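## Task

Lift the red mint tin from the low bookcase's middle shelf and set it on the bookcase's top surface. The robot must not tip over or be left leaning, or the task fails. It only counts if the tin stays there on its own, without the robot holding it.

## Robot and tools

ROBOT. A Hello Robot Stretch 4 with a single arm: an omni-wheel base, a lift that rides up a mast, an arm that telescopes forward, a three-joint wrist (yaw, pitch, roll) and a two-finger gripper. It stands about 1.6 m tall, and the base rim lies within 0.23 m of the base origin. Cameras: head_camera, head_left_camera, head_right_camera (fisheye), wrist_camera. Loose objects may occasionally get a brief push from outside.

FRAMES. Base frame: origin on the floor below the base centre, x forward, y left, z up. hand_pose is reported in this frame and marks a point between the open fingertips; its printed value can be somewhat off. With all wrist joints at 0 its axes line up with the base frame. The odometry frame is the base frame where the scene began. base_odometry heading runs from -3.142 to 3.142, left positive, and is counted from wheel turns only, so slipping shows up as travel.

execute_actions. Argument "actions" is a list holding one action or nothing (empty = just report state and images). Optional "cameras": list of camera names or "all"; omitted or null gives every camera, [] gives none; an unknown name rejects the call. An action contains "base", "joints" or both, plus optional "pace" and "contact_limits"; alternatively it is {"end_of_arm": "enable_torque"} by itself. Motions in one action begin together and may finish at different moments.
- "base": exactly one relative move from where the base last reported itself: {"translate_m": d} straight drive, forward positive, -2 to 2 m; {"strafe_m": d} sideways, left positive, -2 to 2 m; {"rotate_rad": d} turn in place, counter-clockwise positive, -3.2 to 3.2 rad.
- "joints": absolute targets by name, in metres or radians: lift_m 0 to 1.2; arm_m 0 to 0.55 (extension forward); wrist_yaw_rad -1.134 to 4.276 (0 straight ahead, positive turns left, 3.14 tucked back, above 3.4 the arm may block it); wrist_pitch_rad -1.117 to 4.259 (0 level, 1.57 pointing down); wrist_roll_rad -1.117 to 4.259 (0 puts the fingers level with each other, positive turns clockwise viewed from behind the gripper); gripper_m -0.038 to 0.141 (fingertip gap; negative means pressing together). A target past its range is clipped and the result notes it; any other bad value or unknown key rejects the call and nothing moves. Omitted joints or base may still be driving toward earlier targets without showing it.
- "pace": "slow", "default", "fast" or "max" (base up to 0.1/0.3/0.4/0.6 m/s and 1/2/3/4 rad/s; with lift above 0.2 these shrink, to 0.3 m/s and 1 rad/s at lift 1.2).
- "contact_limits": {"arm_m": v}, v from 0 (gentlest) to 0.75 (firmest), default 0.5; how hard the arm may push before stopping.
Each action runs at most 15 s. To unfold the wrist at the start, one action with lift_m 0.4 and wrist_yaw_rad 0 works.

wait: {"seconds": 0 to 10}; commands nothing and returns the same as an empty action. zoom_image: {"camera", "region": [x0, y0, x1, y1]} in pixels of that camera's latest full image, top-left origin, at most 504 by 504. finished_scene: {"scene": number}; ends the scene for good and reports success; the goal must already hold and remain so. A reply with no tool call ends everything. If a result reports a stop, later motion, wait and finished_scene calls in the same reply are skipped.

RESULTS. Status for joints and base: "done" (tolerances: lift and arm ±0.004, yaw and roll ±0.02, pitch ±0.05, gripper ±0.004; for the base it only means the wheels turned enough); "off_target" (stopped short, may still push); "contact_stop_at_<key>" (hit something; that part goes slack, so a lift can sag under load and a base can drift); "limit_stop_at_<name>"; "limit_stop_at_tilt" (leaning over 6 degrees: lift, arm and wheels go slack and refuse commands until it straightens); "limit_stop_at_own_body" (about to hit itself; moving away still works; likelier with pitch below -0.2 and roll below -0.4 or above 4); "torque_fault" (a wrist or gripper motor went limp from overload, e.g. gripper pressed into something or over about 2 kg held level; send enable_torque). on_its_own lists what the call did not command; "held at" there is the held target, not the position. lidar_m: 12 distances in metres, 30-degree sectors, first straight ahead then counter-clockwise (4th left, 7th behind, 10th right); "-" means nothing seen or closer than 0.25 m; it sees from about 0.15 m up, can miss glass, thin legs and things behind. wrist_depth_mm: 7x7 grid of median depths, 100 to 2000 mm, row by row from top left; "-" is invalid; the robot's body appears. turned_by_wheels vs turned_by_imu: a gap over about 0.1 rad suggests a bump or slip and that heading error. base_tilt in degrees (forward, right positive) has a fixed bias up to about 1.5. motor_effort: percent of max, positive toward larger joint values, peak in brackets (noisy); wheel motors positive turn the base right. A load in a level gripper pushes wrist_pitch effort away from 0.

GRIPPING. Command gripper_m below the object's width; the further below, the harder the squeeze and the more the object is drawn toward the wrist (up to a third of the difference); opening pushes it back out. Readings and "done" do not confirm a grasp; with a target of 0 or more a firm grip shows as a clear gripper_m effort change. Fingertips stuck on a surface below: raise the lift.

AVOID. Driving or turning with over 1 kg held and arm_m above 0.2, especially fast; steady pushing or pulling, worse with the gripper high or a high contact limit; dropping, slamming or hard hits; leaving the object held by the gripper at the end. Time spent moving counts against the result, so keep moves efficient. Thinking also lets the scene run while the robot holds its last command.

Each tool is called after "Request:" as a command line: name --argument value for each argument, lists and objects as JSON in quotes; but a table of rows of numbers goes row by row, as --pt "numbers of a row", without its own name.

## Session

Request:
execute_actions --actions '[]'

Scene clock: 0.00 s.
base_odometry: x=+0.000 y=+0.000 heading=+0.000 (m, m, rad; odometry frame)
turned_by_wheels: +0.000 (rad since the last result)
turned_by_imu: +0.000 (rad since the last result)
base_tilt: forward=+0.3 right=-0.1 (deg)
lidar_m: 0.63 0.69 1.41 2.89 2.82 3.15 3.18 1.19 0.85 0.81 0.90 0.67
base_status: not commanded
joint_positions: lift_m=+0.156 arm_m=+0.000 wrist_yaw_rad=+3.197 wrist_pitch_rad=+0.019 wrist_roll_rad=-0.011 gripper_m=+0.057
joint_status: not commanded
motor_effort: lift_m=+21 arm_m=+0 wrist_yaw_rad=+0 wrist_pitch_rad=-8 wrist_roll_rad=+0 gripper_m=-4 wheel_0=+0 wheel_1=+0 wheel_2=+0 (%)
hand_pose: x=-0.1217 y=+0.0714 z=+0.3286 quat_wxyz=(-0.028, -0.009, -0.006, +1.000) (m; base frame)
wrist_depth_mm: - 139 139 - - - - / - 107 138 - - - - / - 111 138 - - - - / - 131 157 - - - - / 198 1618 - - - - - / 217 1366 199 1366 195 1308 1255 / 216 891 891 110 878 798 854
pictures: head_camera, head_left_camera, head_right_camera, wrist_camera
Images, in order (width x height): head_camera 420x560, head_left_camera 420x672, head_right_camera 420x672, wrist_camera 616x392.

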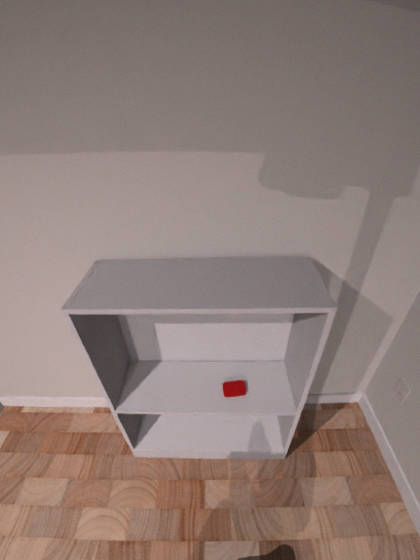

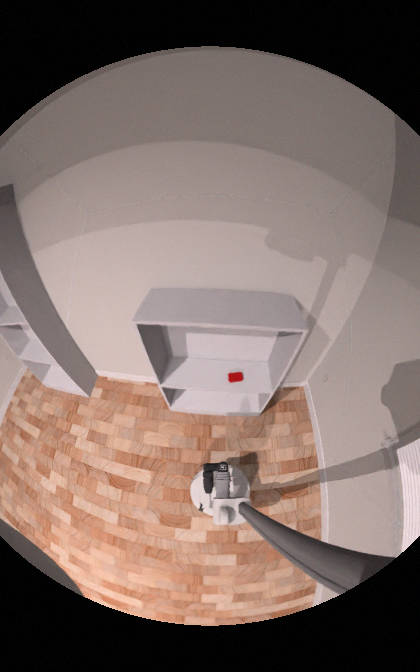

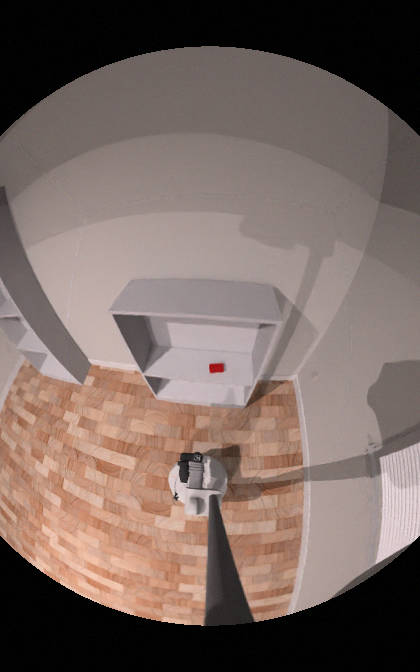

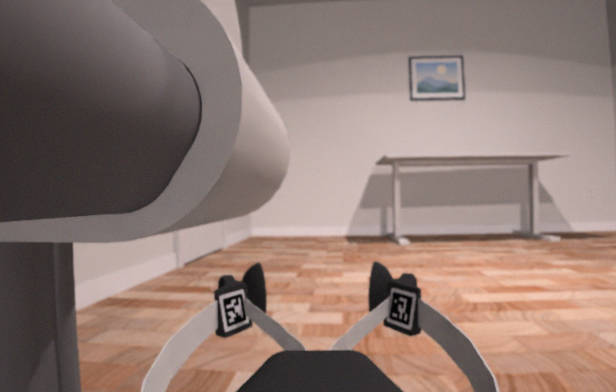

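Request:
execute_actions --actions '[{"joints":{"lift_m":0.4,"wrist_yaw_rad":0,"gripper_m":0.141},"pace":"fast"}]' --cameras '["head_camera","wrist_camera"]'

Scene clock: 5.27 s.
base_odometry: x=+0.000 y=+0.000 heading=+0.000 (m, m, rad; odometry frame)
turned_by_wheels: +0.000 (rad since the last result)
turned_by_imu: +0.000 (rad since the last result)
base_tilt: forward=+0.2 right=-0.3 (deg)
lidar_m: 0.64 0.69 1.42 2.89 2.82 3.16 3.17 1.21 0.85 0.82 0.90 0.66
base_status: not commanded
joint_positions: lift_m=+0.400 arm_m=+0.000 wrist_yaw_rad=+0.000 wrist_pitch_rad=+0.019 wrist_roll_rad=-0.011 gripper_m=+0.141
joint_status: all done
motor_effort: lift_m=+26(26) arm_m=+0(0) wrist_yaw_rad=-2(4) wrist_pitch_rad=-7(8) wrist_roll_rad=+0(2) gripper_m=+0(3) wheel_0=+0(0) wheel_1=+0(0) wheel_2=+0(0) (%)
hand_pose: x=+0.4596 y=-0.0873 z=+0.5724 quat_wxyz=(+1.000, -0.005, +0.009, +0.000) (m; base frame)
wrist_depth_mm: 715 707 707 691 683 539 715 / 715 715 699 691 676 549 715 / 732 707 707 699 683 559 723 / 715 723 707 691 683 564 715 / 707 715 699 699 683 517 715 / 500 439 430 496 500 207 715 / 699 707 707 110 683 469 564
pictures: head_camera, wrist_camera
Images, in order (width x height): head_camera 420x560, wrist_camera 616x392.

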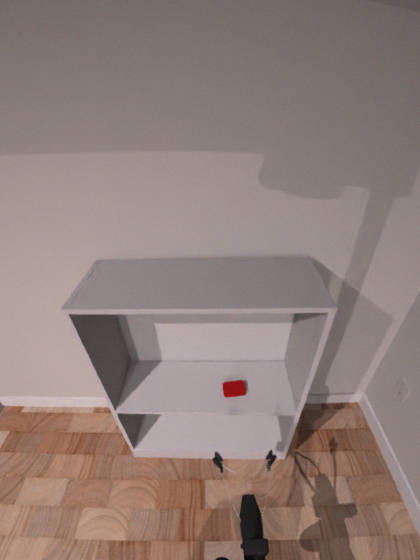

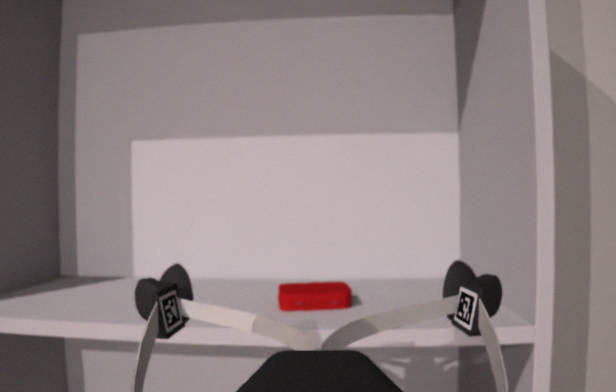

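Request:
execute_actions --actions '[{"joints":{"lift_m":0.42,"wrist_pitch_rad":0.3,"arm_m":0.25}}]' --cameras '["head_camera","wrist_camera"]'

Scene clock: 13.40 s.
base_odometry: x=+0.000 y=+0.000 heading=+0.000 (m, m, rad; odometry frame)
turned_by_wheels: +0.000 (rad since the last result)
turned_by_imu: +0.000 (rad since the last result)
base_tilt: forward=+0.4 right=-0.3 (deg)
lidar_m: 0.64 0.69 1.41 2.90 2.83 3.17 3.18 1.20 0.86 0.82 0.92 0.66
base_status: not commanded
joint_positions: lift_m=+0.420 arm_m=+0.249 wrist_yaw_rad=+0.000 wrist_pitch_rad=+0.302 wrist_roll_rad=-0.011 gripper_m=+0.141
joint_status: all done
motor_effort: lift_m=+27(31) arm_m=+8(9) wrist_yaw_rad=-1(1) wrist_pitch_rad=-7(9) wrist_roll_rad=+1(2) gripper_m=+0(2) wheel_0=+0(0) wheel_1=+0(0) wheel_2=+0(0) (%)
hand_pose: x=+0.6950 y=-0.0874 z=+0.5119 quat_wxyz=(+0.989, -0.005, +0.151, +0.001) (m; base frame)
wrist_depth_mm: 407 407 402 394 389 384 377 / 424 421 413 410 404 399 387 / 442 436 433 427 424 415 394 / 459 455 445 442 436 433 399 / 357 362 359 300 347 343 338 / 264 240 240 260 262 207 253 / 216 209 220 110 216 204 208
pictures: head_camera, wrist_camera
Images, in order (width x height): head_camera 420x560, wrist_camera 616x392.

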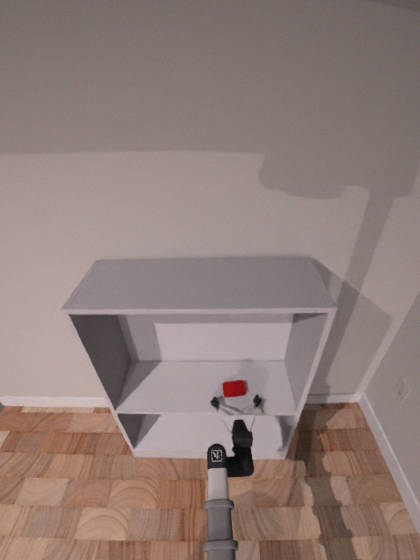

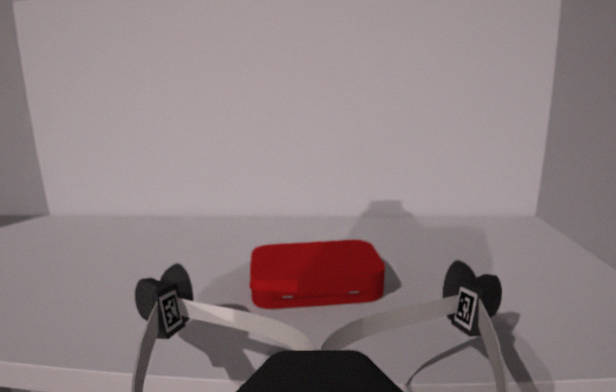

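Request:
execute_actions --actions '[{"joints":{"lift_m":0.405,"arm_m":0.315}}]' --cameras '["wrist_camera"]'

Scene clock: 19.37 s.
base_odometry: x=+0.000 y=+0.000 heading=+0.000 (m, m, rad; odometry frame)
turned_by_wheels: +0.000 (rad since the last result)
turned_by_imu: +0.000 (rad since the last result)
base_tilt: forward=+0.3 right=-0.2 (deg)
lidar_m: 0.63 0.69 1.41 2.90 2.82 3.17 3.17 1.21 0.85 0.84 0.91 0.67
base_status: not commanded
joint_positions: lift_m=+0.406 arm_m=+0.313 wrist_yaw_rad=-0.001 wrist_pitch_rad=+0.300 wrist_roll_rad=-0.011 gripper_m=+0.141
joint_status: all done
motor_effort: lift_m=+14(22) arm_m=+9(8) wrist_yaw_rad=+4(3) wrist_pitch_rad=-1(6) wrist_roll_rad=+1(1) gripper_m=-2(0) wheel_0=+0(0) wheel_1=+0(0) wheel_2=+0(0) (%)
hand_pose: x=+0.7599 y=-0.0877 z=+0.4985 quat_wxyz=(+0.989, -0.005, +0.150, +0.000) (m; base frame)
wrist_depth_mm: 347 342 340 334 329 324 320 / 359 355 351 347 342 338 334 / 375 370 366 362 355 351 347 / 394 387 384 375 373 368 362 / 329 329 329 327 320 317 310 / 242 220 213 203 202 203 232 / 197 191 194 110 190 187 191
pictures: wrist_camera
Images, in order (width x height): wrist_camera 616x392.

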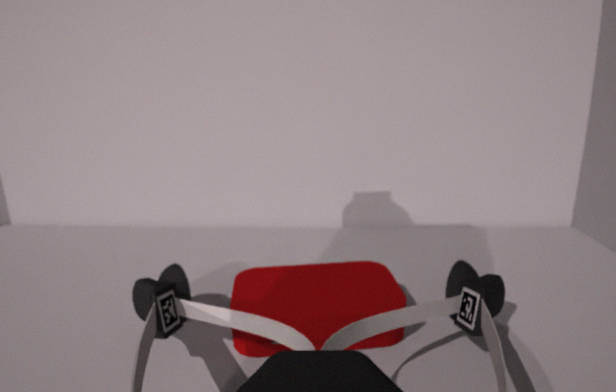

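Tips just touch the shelf; raise slightly and close.

Request:
execute_actions --actions '[{"joints":{"lift_m":0.411,"arm_m":0.305,"gripper_m":0.05}}]' --cameras '["wrist_camera"]'

Request:
execute_actions --actions '[{"joints":{"lift_m":0.45}}]' --cameras '["wrist_camera"]'

Scene clock: 25.27 s.
base_odometry: x=+0.000 y=+0.000 heading=+0.000 (m, m, rad; odometry frame)
turned_by_wheels: +0.000 (rad since the last result)
turned_by_imu: +0.000 (rad since the last result)
base_tilt: forward=+0.3 right=-0.2 (deg)
lidar_m: 0.63 0.69 1.40 2.89 2.83 3.16 3.18 1.19 0.85 0.82 0.91 0.65
base_status: not commanded
joint_positions: lift_m=+0.411 arm_m=+0.306 wrist_yaw_rad=+0.000 wrist_pitch_rad=+0.303 wrist_roll_rad=-0.011 gripper_m=+0.051
joint_status: all done
motor_effort: lift_m=+27(29) arm_m=-7(8) wrist_yaw_rad=+1(3) wrist_pitch_rad=-9(9) wrist_roll_rad=+2(1) gripper_m=-24(23) wheel_0=+0(0) wheel_1=-1(0) wheel_2=+0(0) (%)
hand_pose: x=+0.7526 y=-0.0875 z=+0.5027 quat_wxyz=(+0.989, -0.005, +0.151, +0.001) (m; base frame)
wrist_depth_mm: 351 349 345 342 336 332 327 / 366 362 359 353 349 343 340 / 382 377 375 368 364 357 353 / 402 394 392 387 379 375 368 / 334 334 332 330 327 320 317 / 247 248 194 204 201 216 236 / 202 188 196 110 193 184 195
pictures: wrist_camera
Images, in order (width x height): wrist_camera 616x392.

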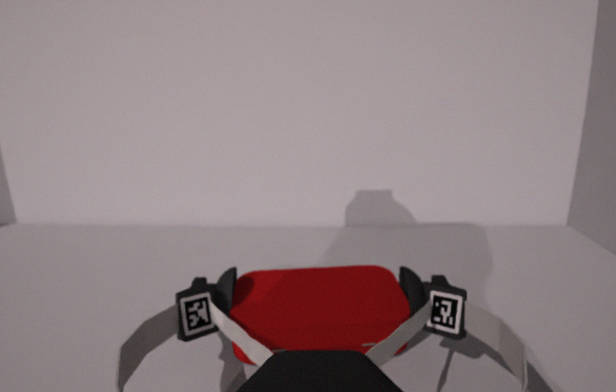

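Scene clock: 26.27 s.
base_odometry: x=+0.000 y=+0.000 heading=+0.000 (m, m, rad; odometry frame)
turned_by_wheels: +0.000 (rad since the last result)
turned_by_imu: +0.000 (rad since the last result)
base_tilt: forward=+0.3 right=-0.1 (deg)
lidar_m: 0.64 0.69 1.39 2.90 2.81 3.16 3.16 1.20 0.86 0.82 0.91 0.67
base_status: not commanded
joint_positions: lift_m=+0.450 arm_m=+0.306 wrist_yaw_rad=+0.000 wrist_pitch_rad=+0.303 wrist_roll_rad=-0.011 gripper_m=+0.051
joint_status: all done
motor_effort: lift_m=+27(27) arm_m=-8(8) wrist_yaw_rad=+0(1) wrist_pitch_rad=-10(10) wrist_roll_rad=+2(1) gripper_m=-26(24) wheel_0=+0(0) wheel_1=+0(0) wheel_2=+0(0) (%)
hand_pose: x=+0.7526 y=-0.0875 z=+0.5416 quat_wxyz=(+0.989, -0.005, +0.151, +0.001) (m; base frame)
wrist_depth_mm: 353 347 343 340 338 330 329 / 366 362 357 353 349 343 340 / 382 379 373 368 366 357 353 / 399 397 392 384 379 375 368 / 415 407 402 397 392 387 379 / 315 317 195 204 201 276 303 / 258 241 251 111 237 236 246
pictures: wrist_camera
Images, in order (width x height): wrist_camera 616x392.

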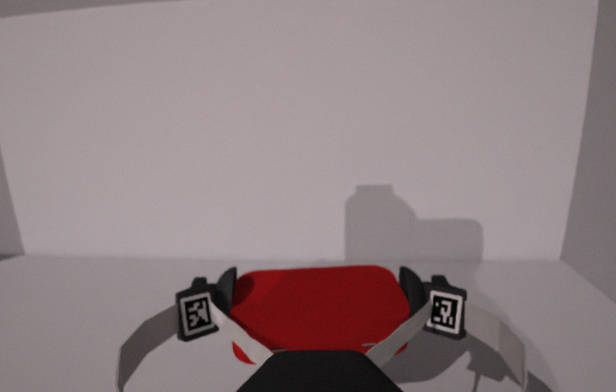

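Request:
execute_actions --actions '[{"joints":{"lift_m":0.62,"arm_m":0.1}}]' --cameras '[]'

Request:
execute_actions --actions '[{"joints":{"lift_m":0.97}}]' --cameras '["wrist_camera","head_camera"]'

Scene clock: 31.77 s.
base_odometry: x=+0.000 y=+0.000 heading=+0.000 (m, m, rad; odometry frame)
turned_by_wheels: +0.000 (rad since the last result)
turned_by_imu: +0.000 (rad since the last result)
base_tilt: forward=+0.3 right=-0.3 (deg)
lidar_m: 0.64 0.69 1.43 2.90 2.82 3.15 3.16 1.22 0.86 0.82 0.91 0.65
base_status: not commanded
joint_positions: lift_m=+0.620 arm_m=+0.101 wrist_yaw_rad=+0.000 wrist_pitch_rad=+0.303 wrist_roll_rad=-0.011 gripper_m=+0.051
joint_status: all done
motor_effort: lift_m=+27(35) arm_m=-8(9) wrist_yaw_rad=+0(0) wrist_pitch_rad=-10(11) wrist_roll_rad=+1(1) gripper_m=-24(24) wheel_0=+0(0) wheel_1=+0(0) wheel_2=-1(0) (%)
hand_pose: x=+0.5476 y=-0.0875 z=+0.7115 quat_wxyz=(+0.988, -0.005, +0.151, +0.001) (m; base frame)
wrist_depth_mm: 549 539 539 530 525 517 384 / 574 569 559 554 544 530 382 / 603 597 580 585 569 549 384 / 627 621 615 603 591 580 387 / 661 647 634 621 615 574 384 / 627 627 195 204 202 449 379 / 508 477 500 110 469 462 389
pictures: none
No camera images: the call's "cameras" was empty. Leave "cameras" out to get every camera's image.

Scene clock: 34.20 s.
base_odometry: x=+0.000 y=+0.000 heading=+0.000 (m, m, rad; odometry frame)
turned_by_wheels: +0.000 (rad since the last result)
turned_by_imu: +0.000 (rad since the last result)
base_tilt: forward=+0.2 right=-0.2 (deg)
lidar_m: 0.63 0.70 1.41 2.91 2.80 3.15 3.15 1.20 0.86 0.82 0.90 0.65
base_status: not commanded
joint_positions: lift_m=+0.970 arm_m=+0.101 wrist_yaw_rad=+0.000 wrist_pitch_rad=+0.303 wrist_roll_rad=-0.011 gripper_m=+0.051
joint_status: all done
motor_effort: lift_m=+27(29) arm_m=-7(8) wrist_yaw_rad=+1(1) wrist_pitch_rad=-10(10) wrist_roll_rad=+1(1) gripper_m=-26(25) wheel_0=+0(0) wheel_1=+0(0) wheel_2=+0(0) (%)
hand_pose: x=+0.5476 y=-0.0875 z=+1.0616 quat_wxyz=(+0.988, -0.005, +0.151, +0.001) (m; base frame)
wrist_depth_mm: 580 574 574 574 569 564 559 / 603 609 597 591 591 585 580 / 634 627 627 621 621 603 609 / 459 449 439 436 427 421 621 / 640 647 340 334 330 327 338 / 683 676 195 204 201 452 384 / 699 715 707 110 668 559 387
pictures: head_camera, wrist_camera
Images, in order (width x height): head_camera 420x560, wrist_camera 616x392.

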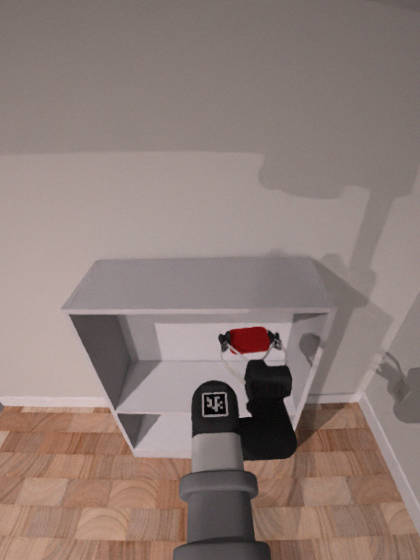

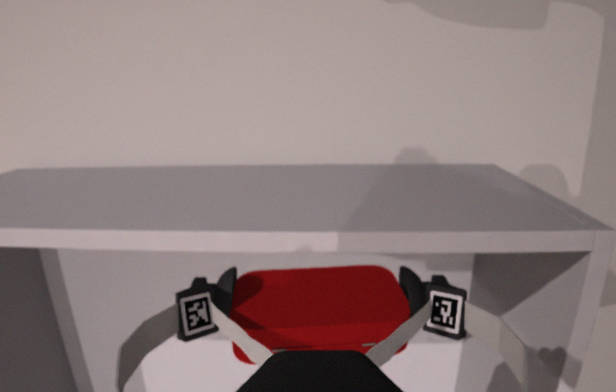

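Request:
execute_actions --actions '[{"joints":{"lift_m":1.02}}]' --cameras '[]'

Request:
execute_actions --actions '[{"joints":{"arm_m":0.32}}]' --cameras '["wrist_camera"]'

Scene clock: 39.00 s.
base_odometry: x=+0.000 y=+0.000 heading=+0.000 (m, m, rad; odometry frame)
turned_by_wheels: +0.000 (rad since the last result)
turned_by_imu: +0.000 (rad since the last result)
base_tilt: forward=+0.2 right=-0.3 (deg)
lidar_m: 0.64 0.70 1.41 2.89 2.81 3.16 3.17 1.22 0.85 0.82 0.90 0.64
base_status: not commanded
joint_positions: lift_m=+1.020 arm_m=+0.101 wrist_yaw_rad=+0.000 wrist_pitch_rad=+0.303 wrist_roll_rad=-0.011 gripper_m=+0.051
joint_status: all done
motor_effort: lift_m=+27(27) arm_m=-8(8) wrist_yaw_rad=+0(0) wrist_pitch_rad=-10(10) wrist_roll_rad=+1(3) gripper_m=-25(25) wheel_0=+0(0) wheel_1=+0(0) wheel_2=+0(0) (%)
hand_pose: x=+0.5476 y=-0.0875 z=+1.1115 quat_wxyz=(+0.988, -0.005, +0.151, +0.001) (m; base frame)
wrist_depth_mm: 580 580 574 569 569 564 554 / 603 603 597 591 591 585 574 / 634 627 627 621 615 609 609 / 647 627 621 609 603 627 627 / 415 418 418 410 407 399 424 / 676 362 195 203 202 332 345 / 699 707 707 110 668 559 387
pictures: none
No camera images: the call's "cameras" was empty. Leave "cameras" out to get every camera's image.

Scene clock: 40.77 s.
base_odometry: x=+0.000 y=+0.000 heading=+0.000 (m, m, rad; odometry frame)
turned_by_wheels: +0.000 (rad since the last result)
turned_by_imu: +0.000 (rad since the last result)
base_tilt: forward=+0.4 right=+0.0 (deg)
lidar_m: 0.63 0.68 1.43 2.90 2.81 3.16 3.16 1.20 0.85 0.83 0.92 0.67
base_status: not commanded
joint_positions: lift_m=+1.020 arm_m=+0.319 wrist_yaw_rad=+0.000 wrist_pitch_rad=+0.303 wrist_roll_rad=-0.011 gripper_m=+0.051
joint_status: all done
motor_effort: lift_m=+27(27) arm_m=+8(9) wrist_yaw_rad=+0(1) wrist_pitch_rad=-10(10) wrist_roll_rad=+3(1) gripper_m=-24(24) wheel_0=+0(0) wheel_1=+0(0) wheel_2=+0(0) (%)
hand_pose: x=+0.7649 y=-0.0874 z=+1.1116 quat_wxyz=(+0.989, -0.005, +0.151, +0.001) (m; base frame)
wrist_depth_mm: 375 375 373 368 364 364 359 / 389 389 384 384 379 375 377 / 407 407 404 402 397 392 389 / 427 424 421 418 410 407 410 / 415 410 427 427 424 421 418 / 304 307 194 204 201 266 293 / 249 233 244 110 229 228 236
pictures: wrist_camera
Images, in order (width x height): wrist_camera 616x392.

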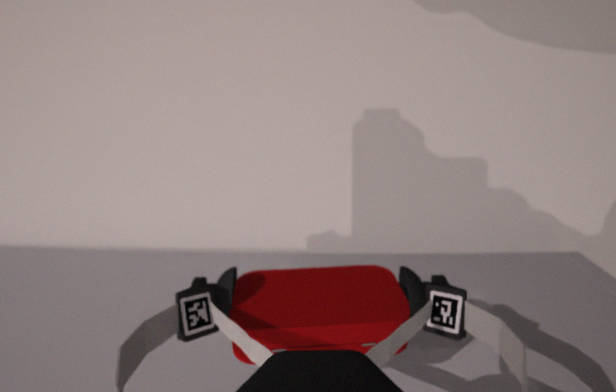

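Depth 304 vs. 247/315 → 0.033 above.

Request:
execute_actions --actions '[{"joints":{"lift_m":0.988},"pace":"slow"}]' --cameras '[]'

Request:
execute_actions --actions '[{"joints":{"gripper_m":0.13}}]' --cameras '[]'

Request:
execute_actions --actions '[{"joints":{"lift_m":1.04,"arm_m":0.2},"pace":"fast"}]' --cameras '["wrist_camera"]'

Scene clock: 46.70 s.
base_odometry: x=+0.000 y=+0.000 heading=+0.000 (m, m, rad; odometry frame)
turned_by_wheels: +0.000 (rad since the last result)
turned_by_imu: +0.000 (rad since the last result)
base_tilt: forward=+0.3 right=-0.1 (deg)
lidar_m: 0.65 0.68 1.40 2.90 2.83 3.13 3.16 1.22 0.86 0.82 0.91 0.64
base_status: not commanded
joint_positions: lift_m=+0.988 arm_m=+0.319 wrist_yaw_rad=+0.000 wrist_pitch_rad=+0.303 wrist_roll_rad=-0.011 gripper_m=+0.051
joint_status: all done
motor_effort: lift_m=+16(26) arm_m=+8(8) wrist_yaw_rad=-1(1) wrist_pitch_rad=-10(10) wrist_roll_rad=+5(3) gripper_m=-26(25) wheel_0=+0(0) wheel_1=+0(0) wheel_2=+0(0) (%)
hand_pose: x=+0.7649 y=-0.0874 z=+1.0805 quat_wxyz=(+0.989, -0.005, +0.151, +0.001) (m; base frame)
wrist_depth_mm: 375 375 373 368 366 364 362 / 394 389 384 382 382 375 373 / 407 404 402 399 397 394 389 / 424 427 421 418 415 410 407 / 338 336 336 334 329 325 319 / 249 251 194 204 202 219 239 / 204 190 199 110 193 187 198
pictures: none
No camera images: the call's "cameras" was empty. Leave "cameras" out to get every camera's image.

Scene clock: 48.43 s.
base_odometry: x=+0.000 y=+0.000 heading=+0.000 (m, m, rad; odometry frame)
turned_by_wheels: +0.000 (rad since the last result)
turned_by_imu: +0.000 (rad since the last result)
base_tilt: forward=+0.3 right=-0.3 (deg)
lidar_m: 0.64 0.69 1.41 2.90 2.81 3.15 3.15 1.19 0.86 0.81 0.92 0.67
base_status: not commanded
joint_positions: lift_m=+0.988 arm_m=+0.319 wrist_yaw_rad=+0.000 wrist_pitch_rad=+0.303 wrist_roll_rad=-0.011 gripper_m=+0.130
joint_status: all done
motor_effort: lift_m=+16(16) arm_m=+8(8) wrist_yaw_rad=-1(0) wrist_pitch_rad=-8(10) wrist_roll_rad=+0(1) gripper_m=-2(22) wheel_0=+0(0) wheel_1=-1(0) wheel_2=+0(0) (%)
hand_pose: x=+0.7649 y=-0.0874 z=+1.0806 quat_wxyz=(+0.989, -0.005, +0.151, +0.001) (m; base frame)
wrist_depth_mm: 377 375 373 370 368 362 359 / 389 387 387 384 379 377 375 / 407 404 404 399 397 392 387 / 424 424 418 415 415 413 407 / 342 340 338 334 330 327 320 / 250 238 212 211 213 208 240 / 205 198 202 110 198 194 198
pictures: none
No camera images: the call's "cameras" was empty. Leave "cameras" out to get every camera's image.

Scene clock: 49.60 s.
base_odometry: x=+0.000 y=+0.000 heading=+0.000 (m, m, rad; odometry frame)
turned_by_wheels: +0.000 (rad since the last result)
turned_by_imu: +0.000 (rad since the last result)
base_tilt: forward=+0.4 right=-0.2 (deg)
lidar_m: 0.64 0.70 1.40 2.89 2.81 3.16 3.19 1.22 0.86 0.82 0.91 0.65
base_status: not commanded
joint_positions: lift_m=+1.040 arm_m=+0.201 wrist_yaw_rad=+0.000 wrist_pitch_rad=+0.302 wrist_roll_rad=-0.011 gripper_m=+0.130
joint_status: all done
motor_effort: lift_m=+26(30) arm_m=-7(9) wrist_yaw_rad=+1(1) wrist_pitch_rad=-7(9) wrist_roll_rad=+2(2) gripper_m=-1(2) wheel_0=+0(0) wheel_1=+0(0) wheel_2=+0(0) (%)
hand_pose: x=+0.6476 y=-0.0875 z=+1.1319 quat_wxyz=(+0.989, -0.005, +0.151, +0.001) (m; base frame)
wrist_depth_mm: 488 484 484 480 473 469 466 / 504 504 500 496 492 488 484 / 530 525 525 517 512 512 504 / 554 549 549 539 535 530 530 / 469 466 462 459 455 449 544 / 343 327 219 332 322 206 327 / 279 272 285 110 271 266 265
pictures: wrist_camera
Images, in order (width x height): wrist_camera 616x392.

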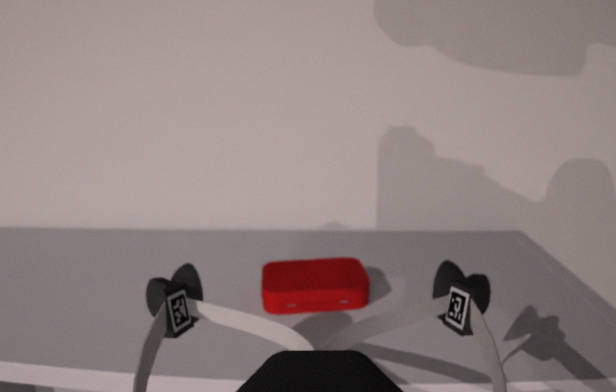

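Request:
finished_scene --scene 1

The scene is finished: the task was done.


## Next scene

Lift the orange multimeter from the low bookcase's middle shelf and set it on the bookcase's top surface. The robot must not tip over or be left leaning, or the task fails. It only counts if the multimeter stays there on its own, without the robot holding it.

Request:
execute_actions --actions '[]'

Scene clock: 0.00 s.
base_odometry: x=+0.000 y=+0.000 heading=+0.000 (m, m, rad; odometry frame)
turned_by_wheels: +0.000 (rad since the last result)
turned_by_imu: +0.000 (rad since the last result)
base_tilt: forward=+0.2 right=-0.2 (deg)
lidar_m: 0.65 0.66 1.36 2.43 2.96 3.34 3.86 1.29 0.89 0.85 0.92 0.70
base_status: not commanded
joint_positions: lift_m=+0.271 arm_m=+0.000 wrist_yaw_rad=+3.098 wrist_pitch_rad=+0.019 wrist_roll_rad=-0.011 gripper_m=+0.057
joint_status: not commanded
motor_effort: lift_m=+20 arm_m=+0 wrist_yaw_rad=-1 wrist_pitch_rad=-7 wrist_roll_rad=-2 gripper_m=-6 wheel_0=+0 wheel_1=+0 wheel_2=+0 (%)
hand_pose: x=-0.1133 y=+0.0998 z=+0.4438 quat_wxyz=(+0.022, -0.010, -0.005, +1.000) (m; base frame)
wrist_depth_mm: - 139 - - - - - / - 139 - - - - - / - 136 226 - - - - / 117 140 - - - - - / 1537 - - - - - - / 1499 1808 195 1756 192 1661 1576 / 1205 1138 1160 112 1182 1060 1098
pictures: head_camera, head_left_camera, head_right_camera, wrist_camera
Images, in order (width x height): head_camera 420x560, head_left_camera 420x672, head_right_camera 420x672, wrist_camera 616x392.

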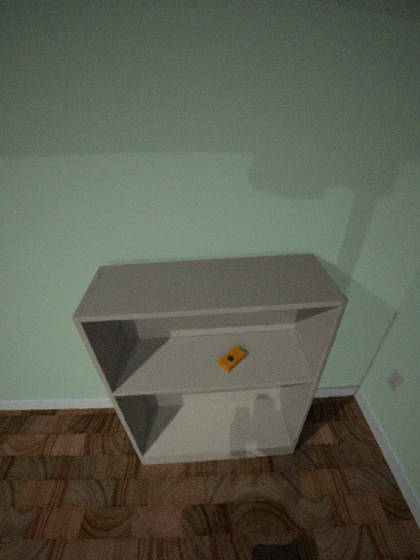

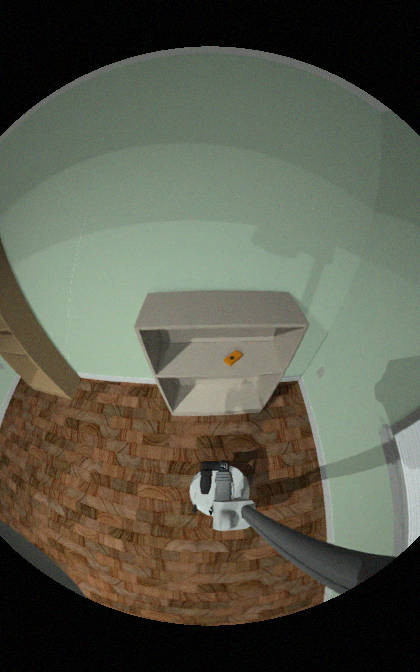

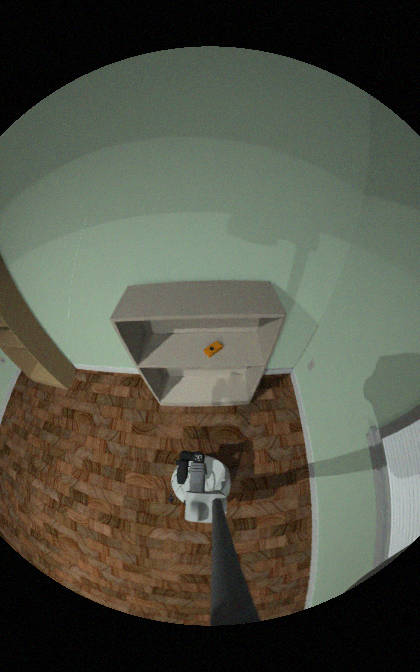

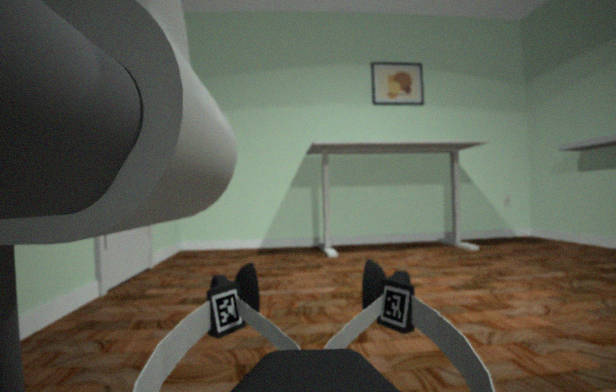

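Request:
execute_actions --actions '[{"joints":{"lift_m":0.64,"wrist_yaw_rad":0,"wrist_pitch_rad":0.3,"gripper_m":0.141},"pace":"fast"}]' --cameras '["head_camera","wrist_camera"]'

Scene clock: 6.07 s.
base_odometry: x=+0.000 y=+0.000 heading=+0.000 (m, m, rad; odometry frame)
turned_by_wheels: +0.000 (rad since the last result)
turned_by_imu: +0.000 (rad since the last result)
base_tilt: forward=+0.4 right=+0.0 (deg)
lidar_m: 0.64 0.67 1.37 2.45 2.95 3.34 3.85 1.32 0.88 0.85 0.92 0.70
base_status: not commanded
joint_positions: lift_m=+0.640 arm_m=+0.000 wrist_yaw_rad=+0.000 wrist_pitch_rad=+0.302 wrist_roll_rad=-0.011 gripper_m=+0.141
joint_status: all done
motor_effort: lift_m=+25(30) arm_m=+0(0) wrist_yaw_rad=+0(5) wrist_pitch_rad=-7(9) wrist_roll_rad=-1(2) gripper_m=+0(4) wheel_0=+0(0) wheel_1=+0(0) wheel_2=+0(0) (%)
hand_pose: x=+0.4465 y=-0.0873 z=+0.7320 quat_wxyz=(+0.989, -0.005, +0.151, +0.001) (m; base frame)
wrist_depth_mm: 609 621 634 640 647 544 418 / 627 640 654 661 676 554 585 / 661 668 676 691 699 564 768 / 654 654 634 564 621 535 798 / 462 496 492 484 759 477 854 / 715 213 768 778 788 212 904 / 699 798 798 112 831 627 946
pictures: head_camera, wrist_camera
Images, in order (width x height): head_camera 420x560, wrist_camera 616x392.

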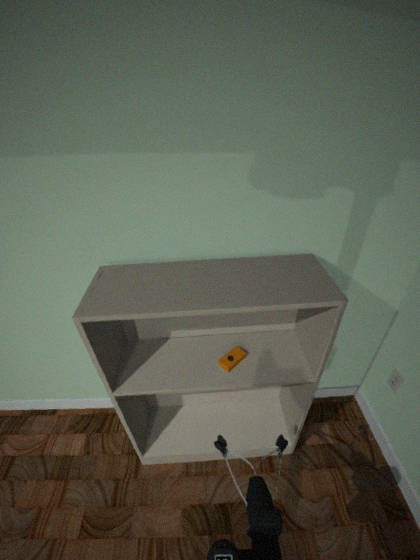

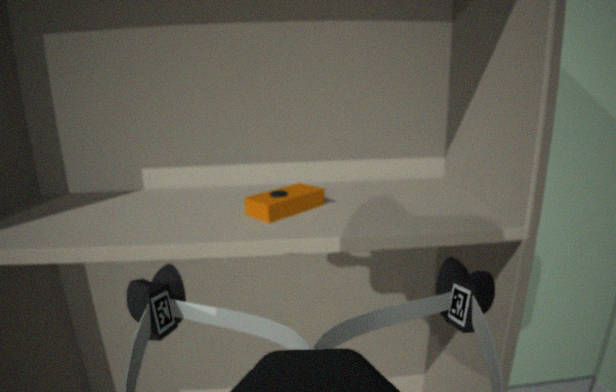

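Request:
execute_actions --actions '[{"base":{"strafe_m":0.2},"joints":{"lift_m":0.66,"wrist_yaw_rad":-0.75,"arm_m":0.46,"gripper_m":0.11}}]' --cameras '["head_camera","wrist_camera"]'

Scene clock: 20.80 s.
base_odometry: x=+0.000 y=+0.200 heading=+0.000 (m, m, rad; odometry frame)
turned_by_wheels: +0.000 (rad since the last result)
turned_by_imu: +0.000 (rad since the last result)
base_tilt: forward=+0.2 right=-0.2 (deg)
lidar_m: 0.64 0.66 1.34 2.66 2.75 3.36 3.87 1.60 1.11 1.05 1.12 0.68
base_status: done
joint_positions: lift_m=+0.660 arm_m=+0.458 wrist_yaw_rad=-0.750 wrist_pitch_rad=+0.302 wrist_roll_rad=-0.011 gripper_m=+0.110
joint_status: all done
motor_effort: lift_m=+25(25) arm_m=+9(10) wrist_yaw_rad=-1(11) wrist_pitch_rad=-7(7) wrist_roll_rad=+0(4) gripper_m=+0(0) wheel_0=+0(8) wheel_1=+0(7) wheel_2=+0(0) (%)
hand_pose: x=+0.7714 y=-0.2517 z=+0.7519 quat_wxyz=(+0.920, +0.050, +0.142, -0.361) (m; base frame)
wrist_depth_mm: 239 276 330 407 473 410 362 / 244 283 340 421 488 421 373 / 252 291 349 439 508 436 387 / 258 300 362 455 530 452 397 / 264 309 375 436 459 439 410 / 268 303 200 306 312 320 370 / 268 274 290 112 286 267 668
pictures: head_camera, wrist_camera
Images, in order (width x height): head_camera 420x560, wrist_camera 616x392.

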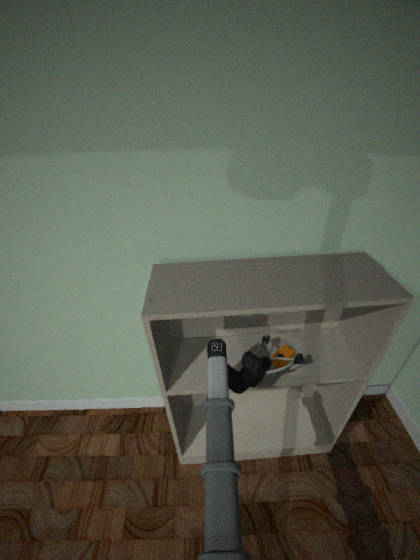

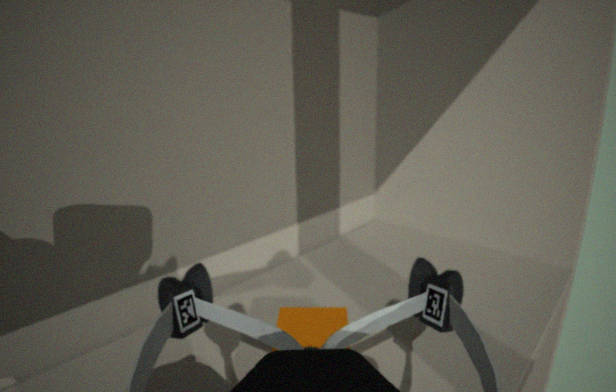

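Request:
execute_actions --actions '[{"joints":{"lift_m":0.61}}]' --cameras '["wrist_camera"]'

Scene clock: 24.73 s.
base_odometry: x=+0.000 y=+0.200 heading=+0.000 (m, m, rad; odometry frame)
turned_by_wheels: +0.000 (rad since the last result)
turned_by_imu: +0.000 (rad since the last result)
base_tilt: forward=+0.4 right=+0.0 (deg)
lidar_m: 0.64 0.67 1.37 2.67 2.76 3.34 3.88 1.62 1.13 1.05 1.12 0.68
base_status: not commanded
joint_positions: lift_m=+0.610 arm_m=+0.458 wrist_yaw_rad=-0.750 wrist_pitch_rad=+0.302 wrist_roll_rad=-0.011 gripper_m=+0.110
joint_status: all done
motor_effort: lift_m=+16(24) arm_m=+9(9) wrist_yaw_rad=-1(0) wrist_pitch_rad=-7(7) wrist_roll_rad=+2(0) gripper_m=-1(1) wheel_0=+0(0) wheel_1=+0(0) wheel_2=+0(0) (%)
hand_pose: x=+0.7714 y=-0.2517 z=+0.7027 quat_wxyz=(+0.920, +0.050, +0.142, -0.361) (m; base frame)
wrist_depth_mm: 239 276 329 407 473 407 364 / 245 283 340 421 488 421 373 / 252 291 353 436 508 436 382 / 258 298 362 439 504 442 397 / 263 307 347 291 343 338 357 / 256 262 201 217 233 240 418 / 213 207 208 112 212 203 668
pictures: wrist_camera
Images, in order (width x height): wrist_camera 616x392.

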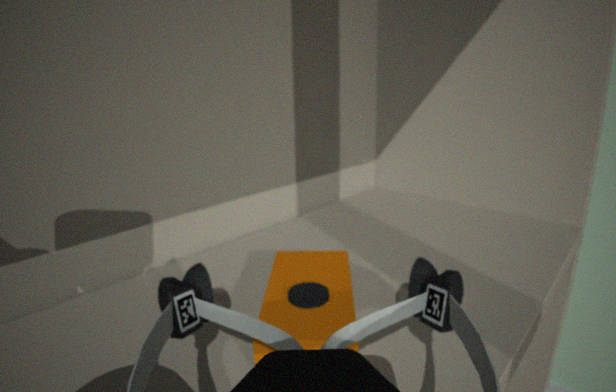

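Request:
execute_actions --actions '[{"joints":{"lift_m":0.605,"gripper_m":0.01}}]' --cameras '[]'

Request:
execute_actions --actions '[{"joints":{"lift_m":0.64}}]' --cameras '["wrist_camera"]'

Scene clock: 30.73 s.
base_odometry: x=+0.000 y=+0.200 heading=+0.000 (m, m, rad; odometry frame)
turned_by_wheels: +0.000 (rad since the last result)
turned_by_imu: +0.000 (rad since the last result)
base_tilt: forward=+0.3 right=-0.1 (deg)
lidar_m: 0.64 0.67 1.36 2.67 2.75 3.34 3.87 1.61 1.12 1.05 1.13 0.67
base_status: not commanded
joint_positions: lift_m=+0.605 arm_m=+0.458 wrist_yaw_rad=-0.750 wrist_pitch_rad=+0.303 wrist_roll_rad=-0.011 gripper_m=+0.011
joint_status: all done
motor_effort: lift_m=+16(14) arm_m=+9(9) wrist_yaw_rad=-1(0) wrist_pitch_rad=-9(10) wrist_roll_rad=+0(2) gripper_m=-24(23) wheel_0=+0(0) wheel_1=+0(0) wheel_2=+0(0) (%)
hand_pose: x=+0.7713 y=-0.2516 z=+0.6975 quat_wxyz=(+0.920, +0.050, +0.142, -0.361) (m; base frame)
wrist_depth_mm: 240 276 330 407 473 407 364 / 245 283 340 421 488 421 375 / 252 293 353 439 508 436 384 / 258 300 364 442 492 436 397 / 264 301 338 270 330 324 342 / 251 252 190 203 186 242 421 / 205 190 200 112 198 186 668
pictures: none
No camera images: the call's "cameras" was empty. Leave "cameras" out to get every camera's image.

Scene clock: 31.70 s.
base_odometry: x=+0.000 y=+0.200 heading=+0.000 (m, m, rad; odometry frame)
turned_by_wheels: +0.000 (rad since the last result)
turned_by_imu: +0.000 (rad since the last result)
base_tilt: forward=+0.2 right=-0.1 (deg)
lidar_m: 0.64 0.66 1.39 2.67 2.76 3.34 3.86 1.59 1.11 1.04 1.13 0.66
base_status: not commanded
joint_positions: lift_m=+0.640 arm_m=+0.458 wrist_yaw_rad=-0.750 wrist_pitch_rad=+0.303 wrist_roll_rad=-0.011 gripper_m=+0.011
joint_status: all done
motor_effort: lift_m=+26(27) arm_m=+9(9) wrist_yaw_rad=+0(1) wrist_pitch_rad=-10(10) wrist_roll_rad=+0(0) gripper_m=-23(22) wheel_0=+0(0) wheel_1=-1(0) wheel_2=+0(0) (%)
hand_pose: x=+0.7713 y=-0.2516 z=+0.7316 quat_wxyz=(+0.920, +0.050, +0.143, -0.361) (m; base frame)
wrist_depth_mm: 239 276 329 407 473 410 364 / 246 283 340 421 488 421 373 / 253 291 351 439 512 436 384 / 258 300 364 455 521 449 397 / 265 307 368 270 410 402 397 / 270 298 190 203 186 301 418 / 254 236 248 111 245 231 668
pictures: wrist_camera
Images, in order (width x height): wrist_camera 616x392.

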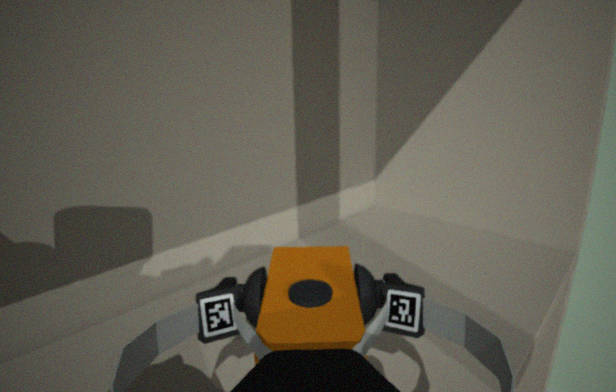

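Request:
execute_actions --actions '[{"joints":{"lift_m":0.72,"arm_m":0.22}}]' --cameras '[]'

Request:
execute_actions --actions '[{"joints":{"lift_m":1.03}}]' --cameras '["wrist_camera"]'

Scene clock: 37.60 s.
base_odometry: x=+0.000 y=+0.200 heading=+0.000 (m, m, rad; odometry frame)
turned_by_wheels: +0.000 (rad since the last result)
turned_by_imu: +0.000 (rad since the last result)
base_tilt: forward=+0.2 right=-0.1 (deg)
lidar_m: 0.64 0.66 1.35 2.66 2.76 3.35 3.86 1.62 1.11 1.06 1.12 0.69
base_status: not commanded
joint_positions: lift_m=+0.720 arm_m=+0.222 wrist_yaw_rad=-0.750 wrist_pitch_rad=+0.303 wrist_roll_rad=-0.011 gripper_m=+0.011
joint_status: all done
motor_effort: lift_m=+26(24) arm_m=-8(10) wrist_yaw_rad=+1(2) wrist_pitch_rad=-11(10) wrist_roll_rad=+0(1) gripper_m=-24(24) wheel_0=+0(0) wheel_1=+0(0) wheel_2=+0(0) (%)
hand_pose: x=+0.5342 y=-0.2517 z=+0.8116 quat_wxyz=(+0.920, +0.050, +0.143, -0.361) (m; base frame)
wrist_depth_mm: 430 496 597 591 530 878 778 / 439 508 615 621 549 904 798 / 452 525 634 647 574 946 820 / 462 539 654 676 603 976 842 / 477 539 609 270 603 1008 854 / 452 459 190 203 186 991 904 / 370 343 375 112 1205 991 931
pictures: none
No camera images: the call's "cameras" was empty. Leave "cameras" out to get every camera's image.

Scene clock: 39.93 s.
base_odometry: x=+0.000 y=+0.200 heading=+0.000 (m, m, rad; odometry frame)
turned_by_wheels: +0.000 (rad since the last result)
turned_by_imu: +0.000 (rad since the last result)
base_tilt: forward=+0.3 right=-0.3 (deg)
lidar_m: 0.62 0.67 1.35 2.66 2.76 3.34 3.87 1.59 1.09 1.05 1.13 0.61
base_status: not commanded
joint_positions: lift_m=+1.030 arm_m=+0.222 wrist_yaw_rad=-0.750 wrist_pitch_rad=+0.303 wrist_roll_rad=-0.011 gripper_m=+0.011
joint_status: all done
motor_effort: lift_m=+26(24) arm_m=-8(8) wrist_yaw_rad=+0(0) wrist_pitch_rad=-10(11) wrist_roll_rad=-1(1) gripper_m=-22(25) wheel_0=+0(0) wheel_1=+0(0) wheel_2=+0(0) (%)
hand_pose: x=+0.5342 y=-0.2517 z=+1.1216 quat_wxyz=(+0.920, +0.050, +0.143, -0.361) (m; base frame)
wrist_depth_mm: 484 549 661 809 976 878 778 / 492 564 676 831 1025 917 798 / 508 585 699 866 1060 931 820 / 521 585 654 647 1098 976 842 / 439 439 436 270 609 991 866 / 324 325 190 202 186 991 891 / 265 273 699 112 1229 991 917
pictures: wrist_camera
Images, in order (width x height): wrist_camera 616x392.

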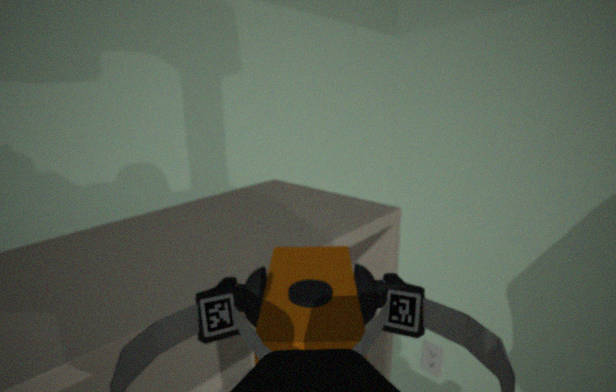

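324 vs 251 → 0.042 → place at 0.988 again.

Request:
execute_actions --actions '[{"joints":{"arm_m":0.47}}]' --cameras '[]'

Request:
execute_actions --actions '[{"joints":{"lift_m":0.989},"pace":"slow"}]' --cameras '[]'

Request:
execute_actions --actions '[{"joints":{"gripper_m":0.09}}]' --cameras '[]'

Request:
execute_actions --actions '[{"joints":{"lift_m":1.05},"pace":"fast"}]' --cameras '["wrist_camera","head_camera"]'

Scene clock: 49.30 s.
base_odometry: x=+0.000 y=+0.200 heading=+0.000 (m, m, rad; odometry frame)
turned_by_wheels: +0.000 (rad since the last result)
turned_by_imu: +0.000 (rad since the last result)
base_tilt: forward=+0.3 right=-0.3 (deg)
lidar_m: 0.63 0.64 1.37 2.67 2.75 3.35 3.86 1.59 1.10 1.05 1.11 0.68
base_status: not commanded
joint_positions: lift_m=+1.030 arm_m=+0.468 wrist_yaw_rad=-0.750 wrist_pitch_rad=+0.303 wrist_roll_rad=-0.011 gripper_m=+0.011
joint_status: all done
motor_effort: lift_m=+26(26) arm_m=+9(9) wrist_yaw_rad=+0(1) wrist_pitch_rad=-10(10) wrist_roll_rad=+1(1) gripper_m=-24(24) wheel_0=+0(0) wheel_1=-1(0) wheel_2=+0(0) (%)
hand_pose: x=+0.7813 y=-0.2516 z=+1.1216 quat_wxyz=(+0.920, +0.050, +0.143, -0.361) (m; base frame)
wrist_depth_mm: 283 327 387 473 609 831 768 / 290 332 399 492 634 854 788 / 298 345 413 508 661 904 809 / 306 355 427 525 661 931 831 / 314 364 427 270 424 415 410 / 322 343 189 202 186 310 324 / 264 244 256 112 253 238 424
pictures: none
No camera images: the call's "cameras" was empty. Leave "cameras" out to get every camera's image.

Scene clock: 50.50 s.
base_odometry: x=+0.000 y=+0.200 heading=+0.000 (m, m, rad; odometry frame)
turned_by_wheels: +0.000 (rad since the last result)
turned_by_imu: +0.000 (rad since the last result)
base_tilt: forward=+0.3 right=-0.1 (deg)
lidar_m: 0.63 0.66 1.37 2.66 2.74 3.33 3.86 1.60 1.13 1.04 1.13 0.68
base_status: not commanded
joint_positions: lift_m=+0.989 arm_m=+0.468 wrist_yaw_rad=-0.750 wrist_pitch_rad=+0.303 wrist_roll_rad=-0.011 gripper_m=+0.011
joint_status: all done
motor_effort: lift_m=+16(23) arm_m=+9(9) wrist_yaw_rad=-2(1) wrist_pitch_rad=-10(10) wrist_roll_rad=+2(2) gripper_m=-25(23) wheel_0=+0(0) wheel_1=+0(1) wheel_2=+0(0) (%)
hand_pose: x=+0.7813 y=-0.2516 z=+1.0814 quat_wxyz=(+0.920, +0.050, +0.143, -0.361) (m; base frame)
wrist_depth_mm: 285 325 387 473 609 820 768 / 290 334 399 492 634 854 788 / 298 343 413 508 668 891 809 / 306 353 427 496 488 842 820 / 314 347 338 270 330 324 320 / 251 252 190 202 186 242 266 / 205 190 200 111 196 186 436
pictures: none
No camera images: the call's "cameras" was empty. Leave "cameras" out to get every camera's image.

Scene clock: 52.10 s.
base_odometry: x=+0.000 y=+0.200 heading=+0.000 (m, m, rad; odometry frame)
turned_by_wheels: +0.000 (rad since the last result)
turned_by_imu: +0.000 (rad since the last result)
base_tilt: forward=+0.3 right=-0.1 (deg)
lidar_m: 0.64 0.65 1.37 2.67 2.74 3.36 3.87 1.59 1.11 1.04 1.13 0.66
base_status: not commanded
joint_positions: lift_m=+0.989 arm_m=+0.468 wrist_yaw_rad=-0.750 wrist_pitch_rad=+0.303 wrist_roll_rad=-0.011 gripper_m=+0.090
joint_status: all done
motor_effort: lift_m=+16(16) arm_m=+9(9) wrist_yaw_rad=+0(0) wrist_pitch_rad=-9(10) wrist_roll_rad=+2(0) gripper_m=-3(26) wheel_0=+0(0) wheel_1=+0(1) wheel_2=+0(0) (%)
hand_pose: x=+0.7813 y=-0.2516 z=+1.0816 quat_wxyz=(+0.920, +0.050, +0.142, -0.361) (m; base frame)
wrist_depth_mm: 285 325 387 477 609 820 768 / 291 334 402 488 634 854 798 / 300 343 413 508 661 878 809 / 306 353 427 500 496 854 820 / 314 347 338 279 332 325 320 / 251 253 197 208 198 243 267 / 206 195 200 112 198 193 436
pictures: none
No camera images: the call's "cameras" was empty. Leave "cameras" out to get every camera's image.

Scene clock: 53.07 s.
base_odometry: x=+0.000 y=+0.200 heading=+0.000 (m, m, rad; odometry frame)
turned_by_wheels: +0.000 (rad since the last result)
turned_by_imu: +0.000 (rad since the last result)
base_tilt: forward=+0.4 right=-0.1 (deg)
lidar_m: 0.64 0.66 1.36 2.67 2.76 3.36 3.86 1.60 1.11 1.05 1.12 0.68
base_status: not commanded
joint_positions: lift_m=+1.050 arm_m=+0.468 wrist_yaw_rad=-0.750 wrist_pitch_rad=+0.303 wrist_roll_rad=-0.011 gripper_m=+0.090
joint_status: all done
motor_effort: lift_m=+25(32) arm_m=+8(9) wrist_yaw_rad=+0(0) wrist_pitch_rad=-8(9) wrist_roll_rad=+2(1) gripper_m=-2(3) wheel_0=+0(0) wheel_1=+0(0) wheel_2=+0(0) (%)
hand_pose: x=+0.7814 y=-0.2516 z=+1.1419 quat_wxyz=(+0.920, +0.050, +0.142, -0.361) (m; base frame)
wrist_depth_mm: 285 324 389 473 615 820 778 / 290 334 399 492 634 854 798 / 298 343 413 512 661 891 809 / 307 353 427 530 699 931 842 / 314 366 433 496 473 466 842 / 320 366 197 359 198 347 359 / 317 279 298 112 293 273 370
pictures: head_camera, wrist_camera
Images, in order (width x height): head_camera 420x560, wrist_camera 616x392.

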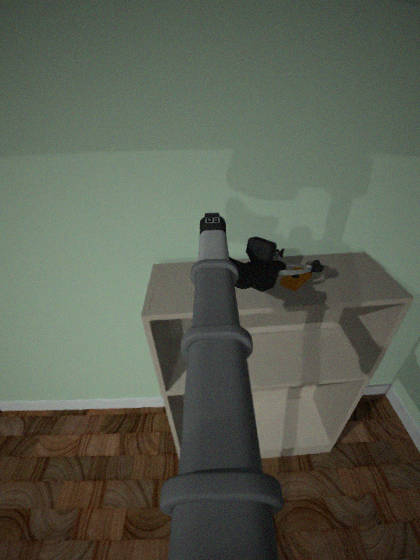

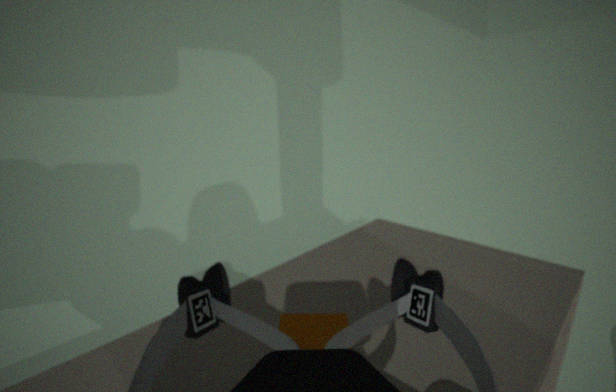

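Request:
finished_scene --scene 2

The scene is finished: the task was done.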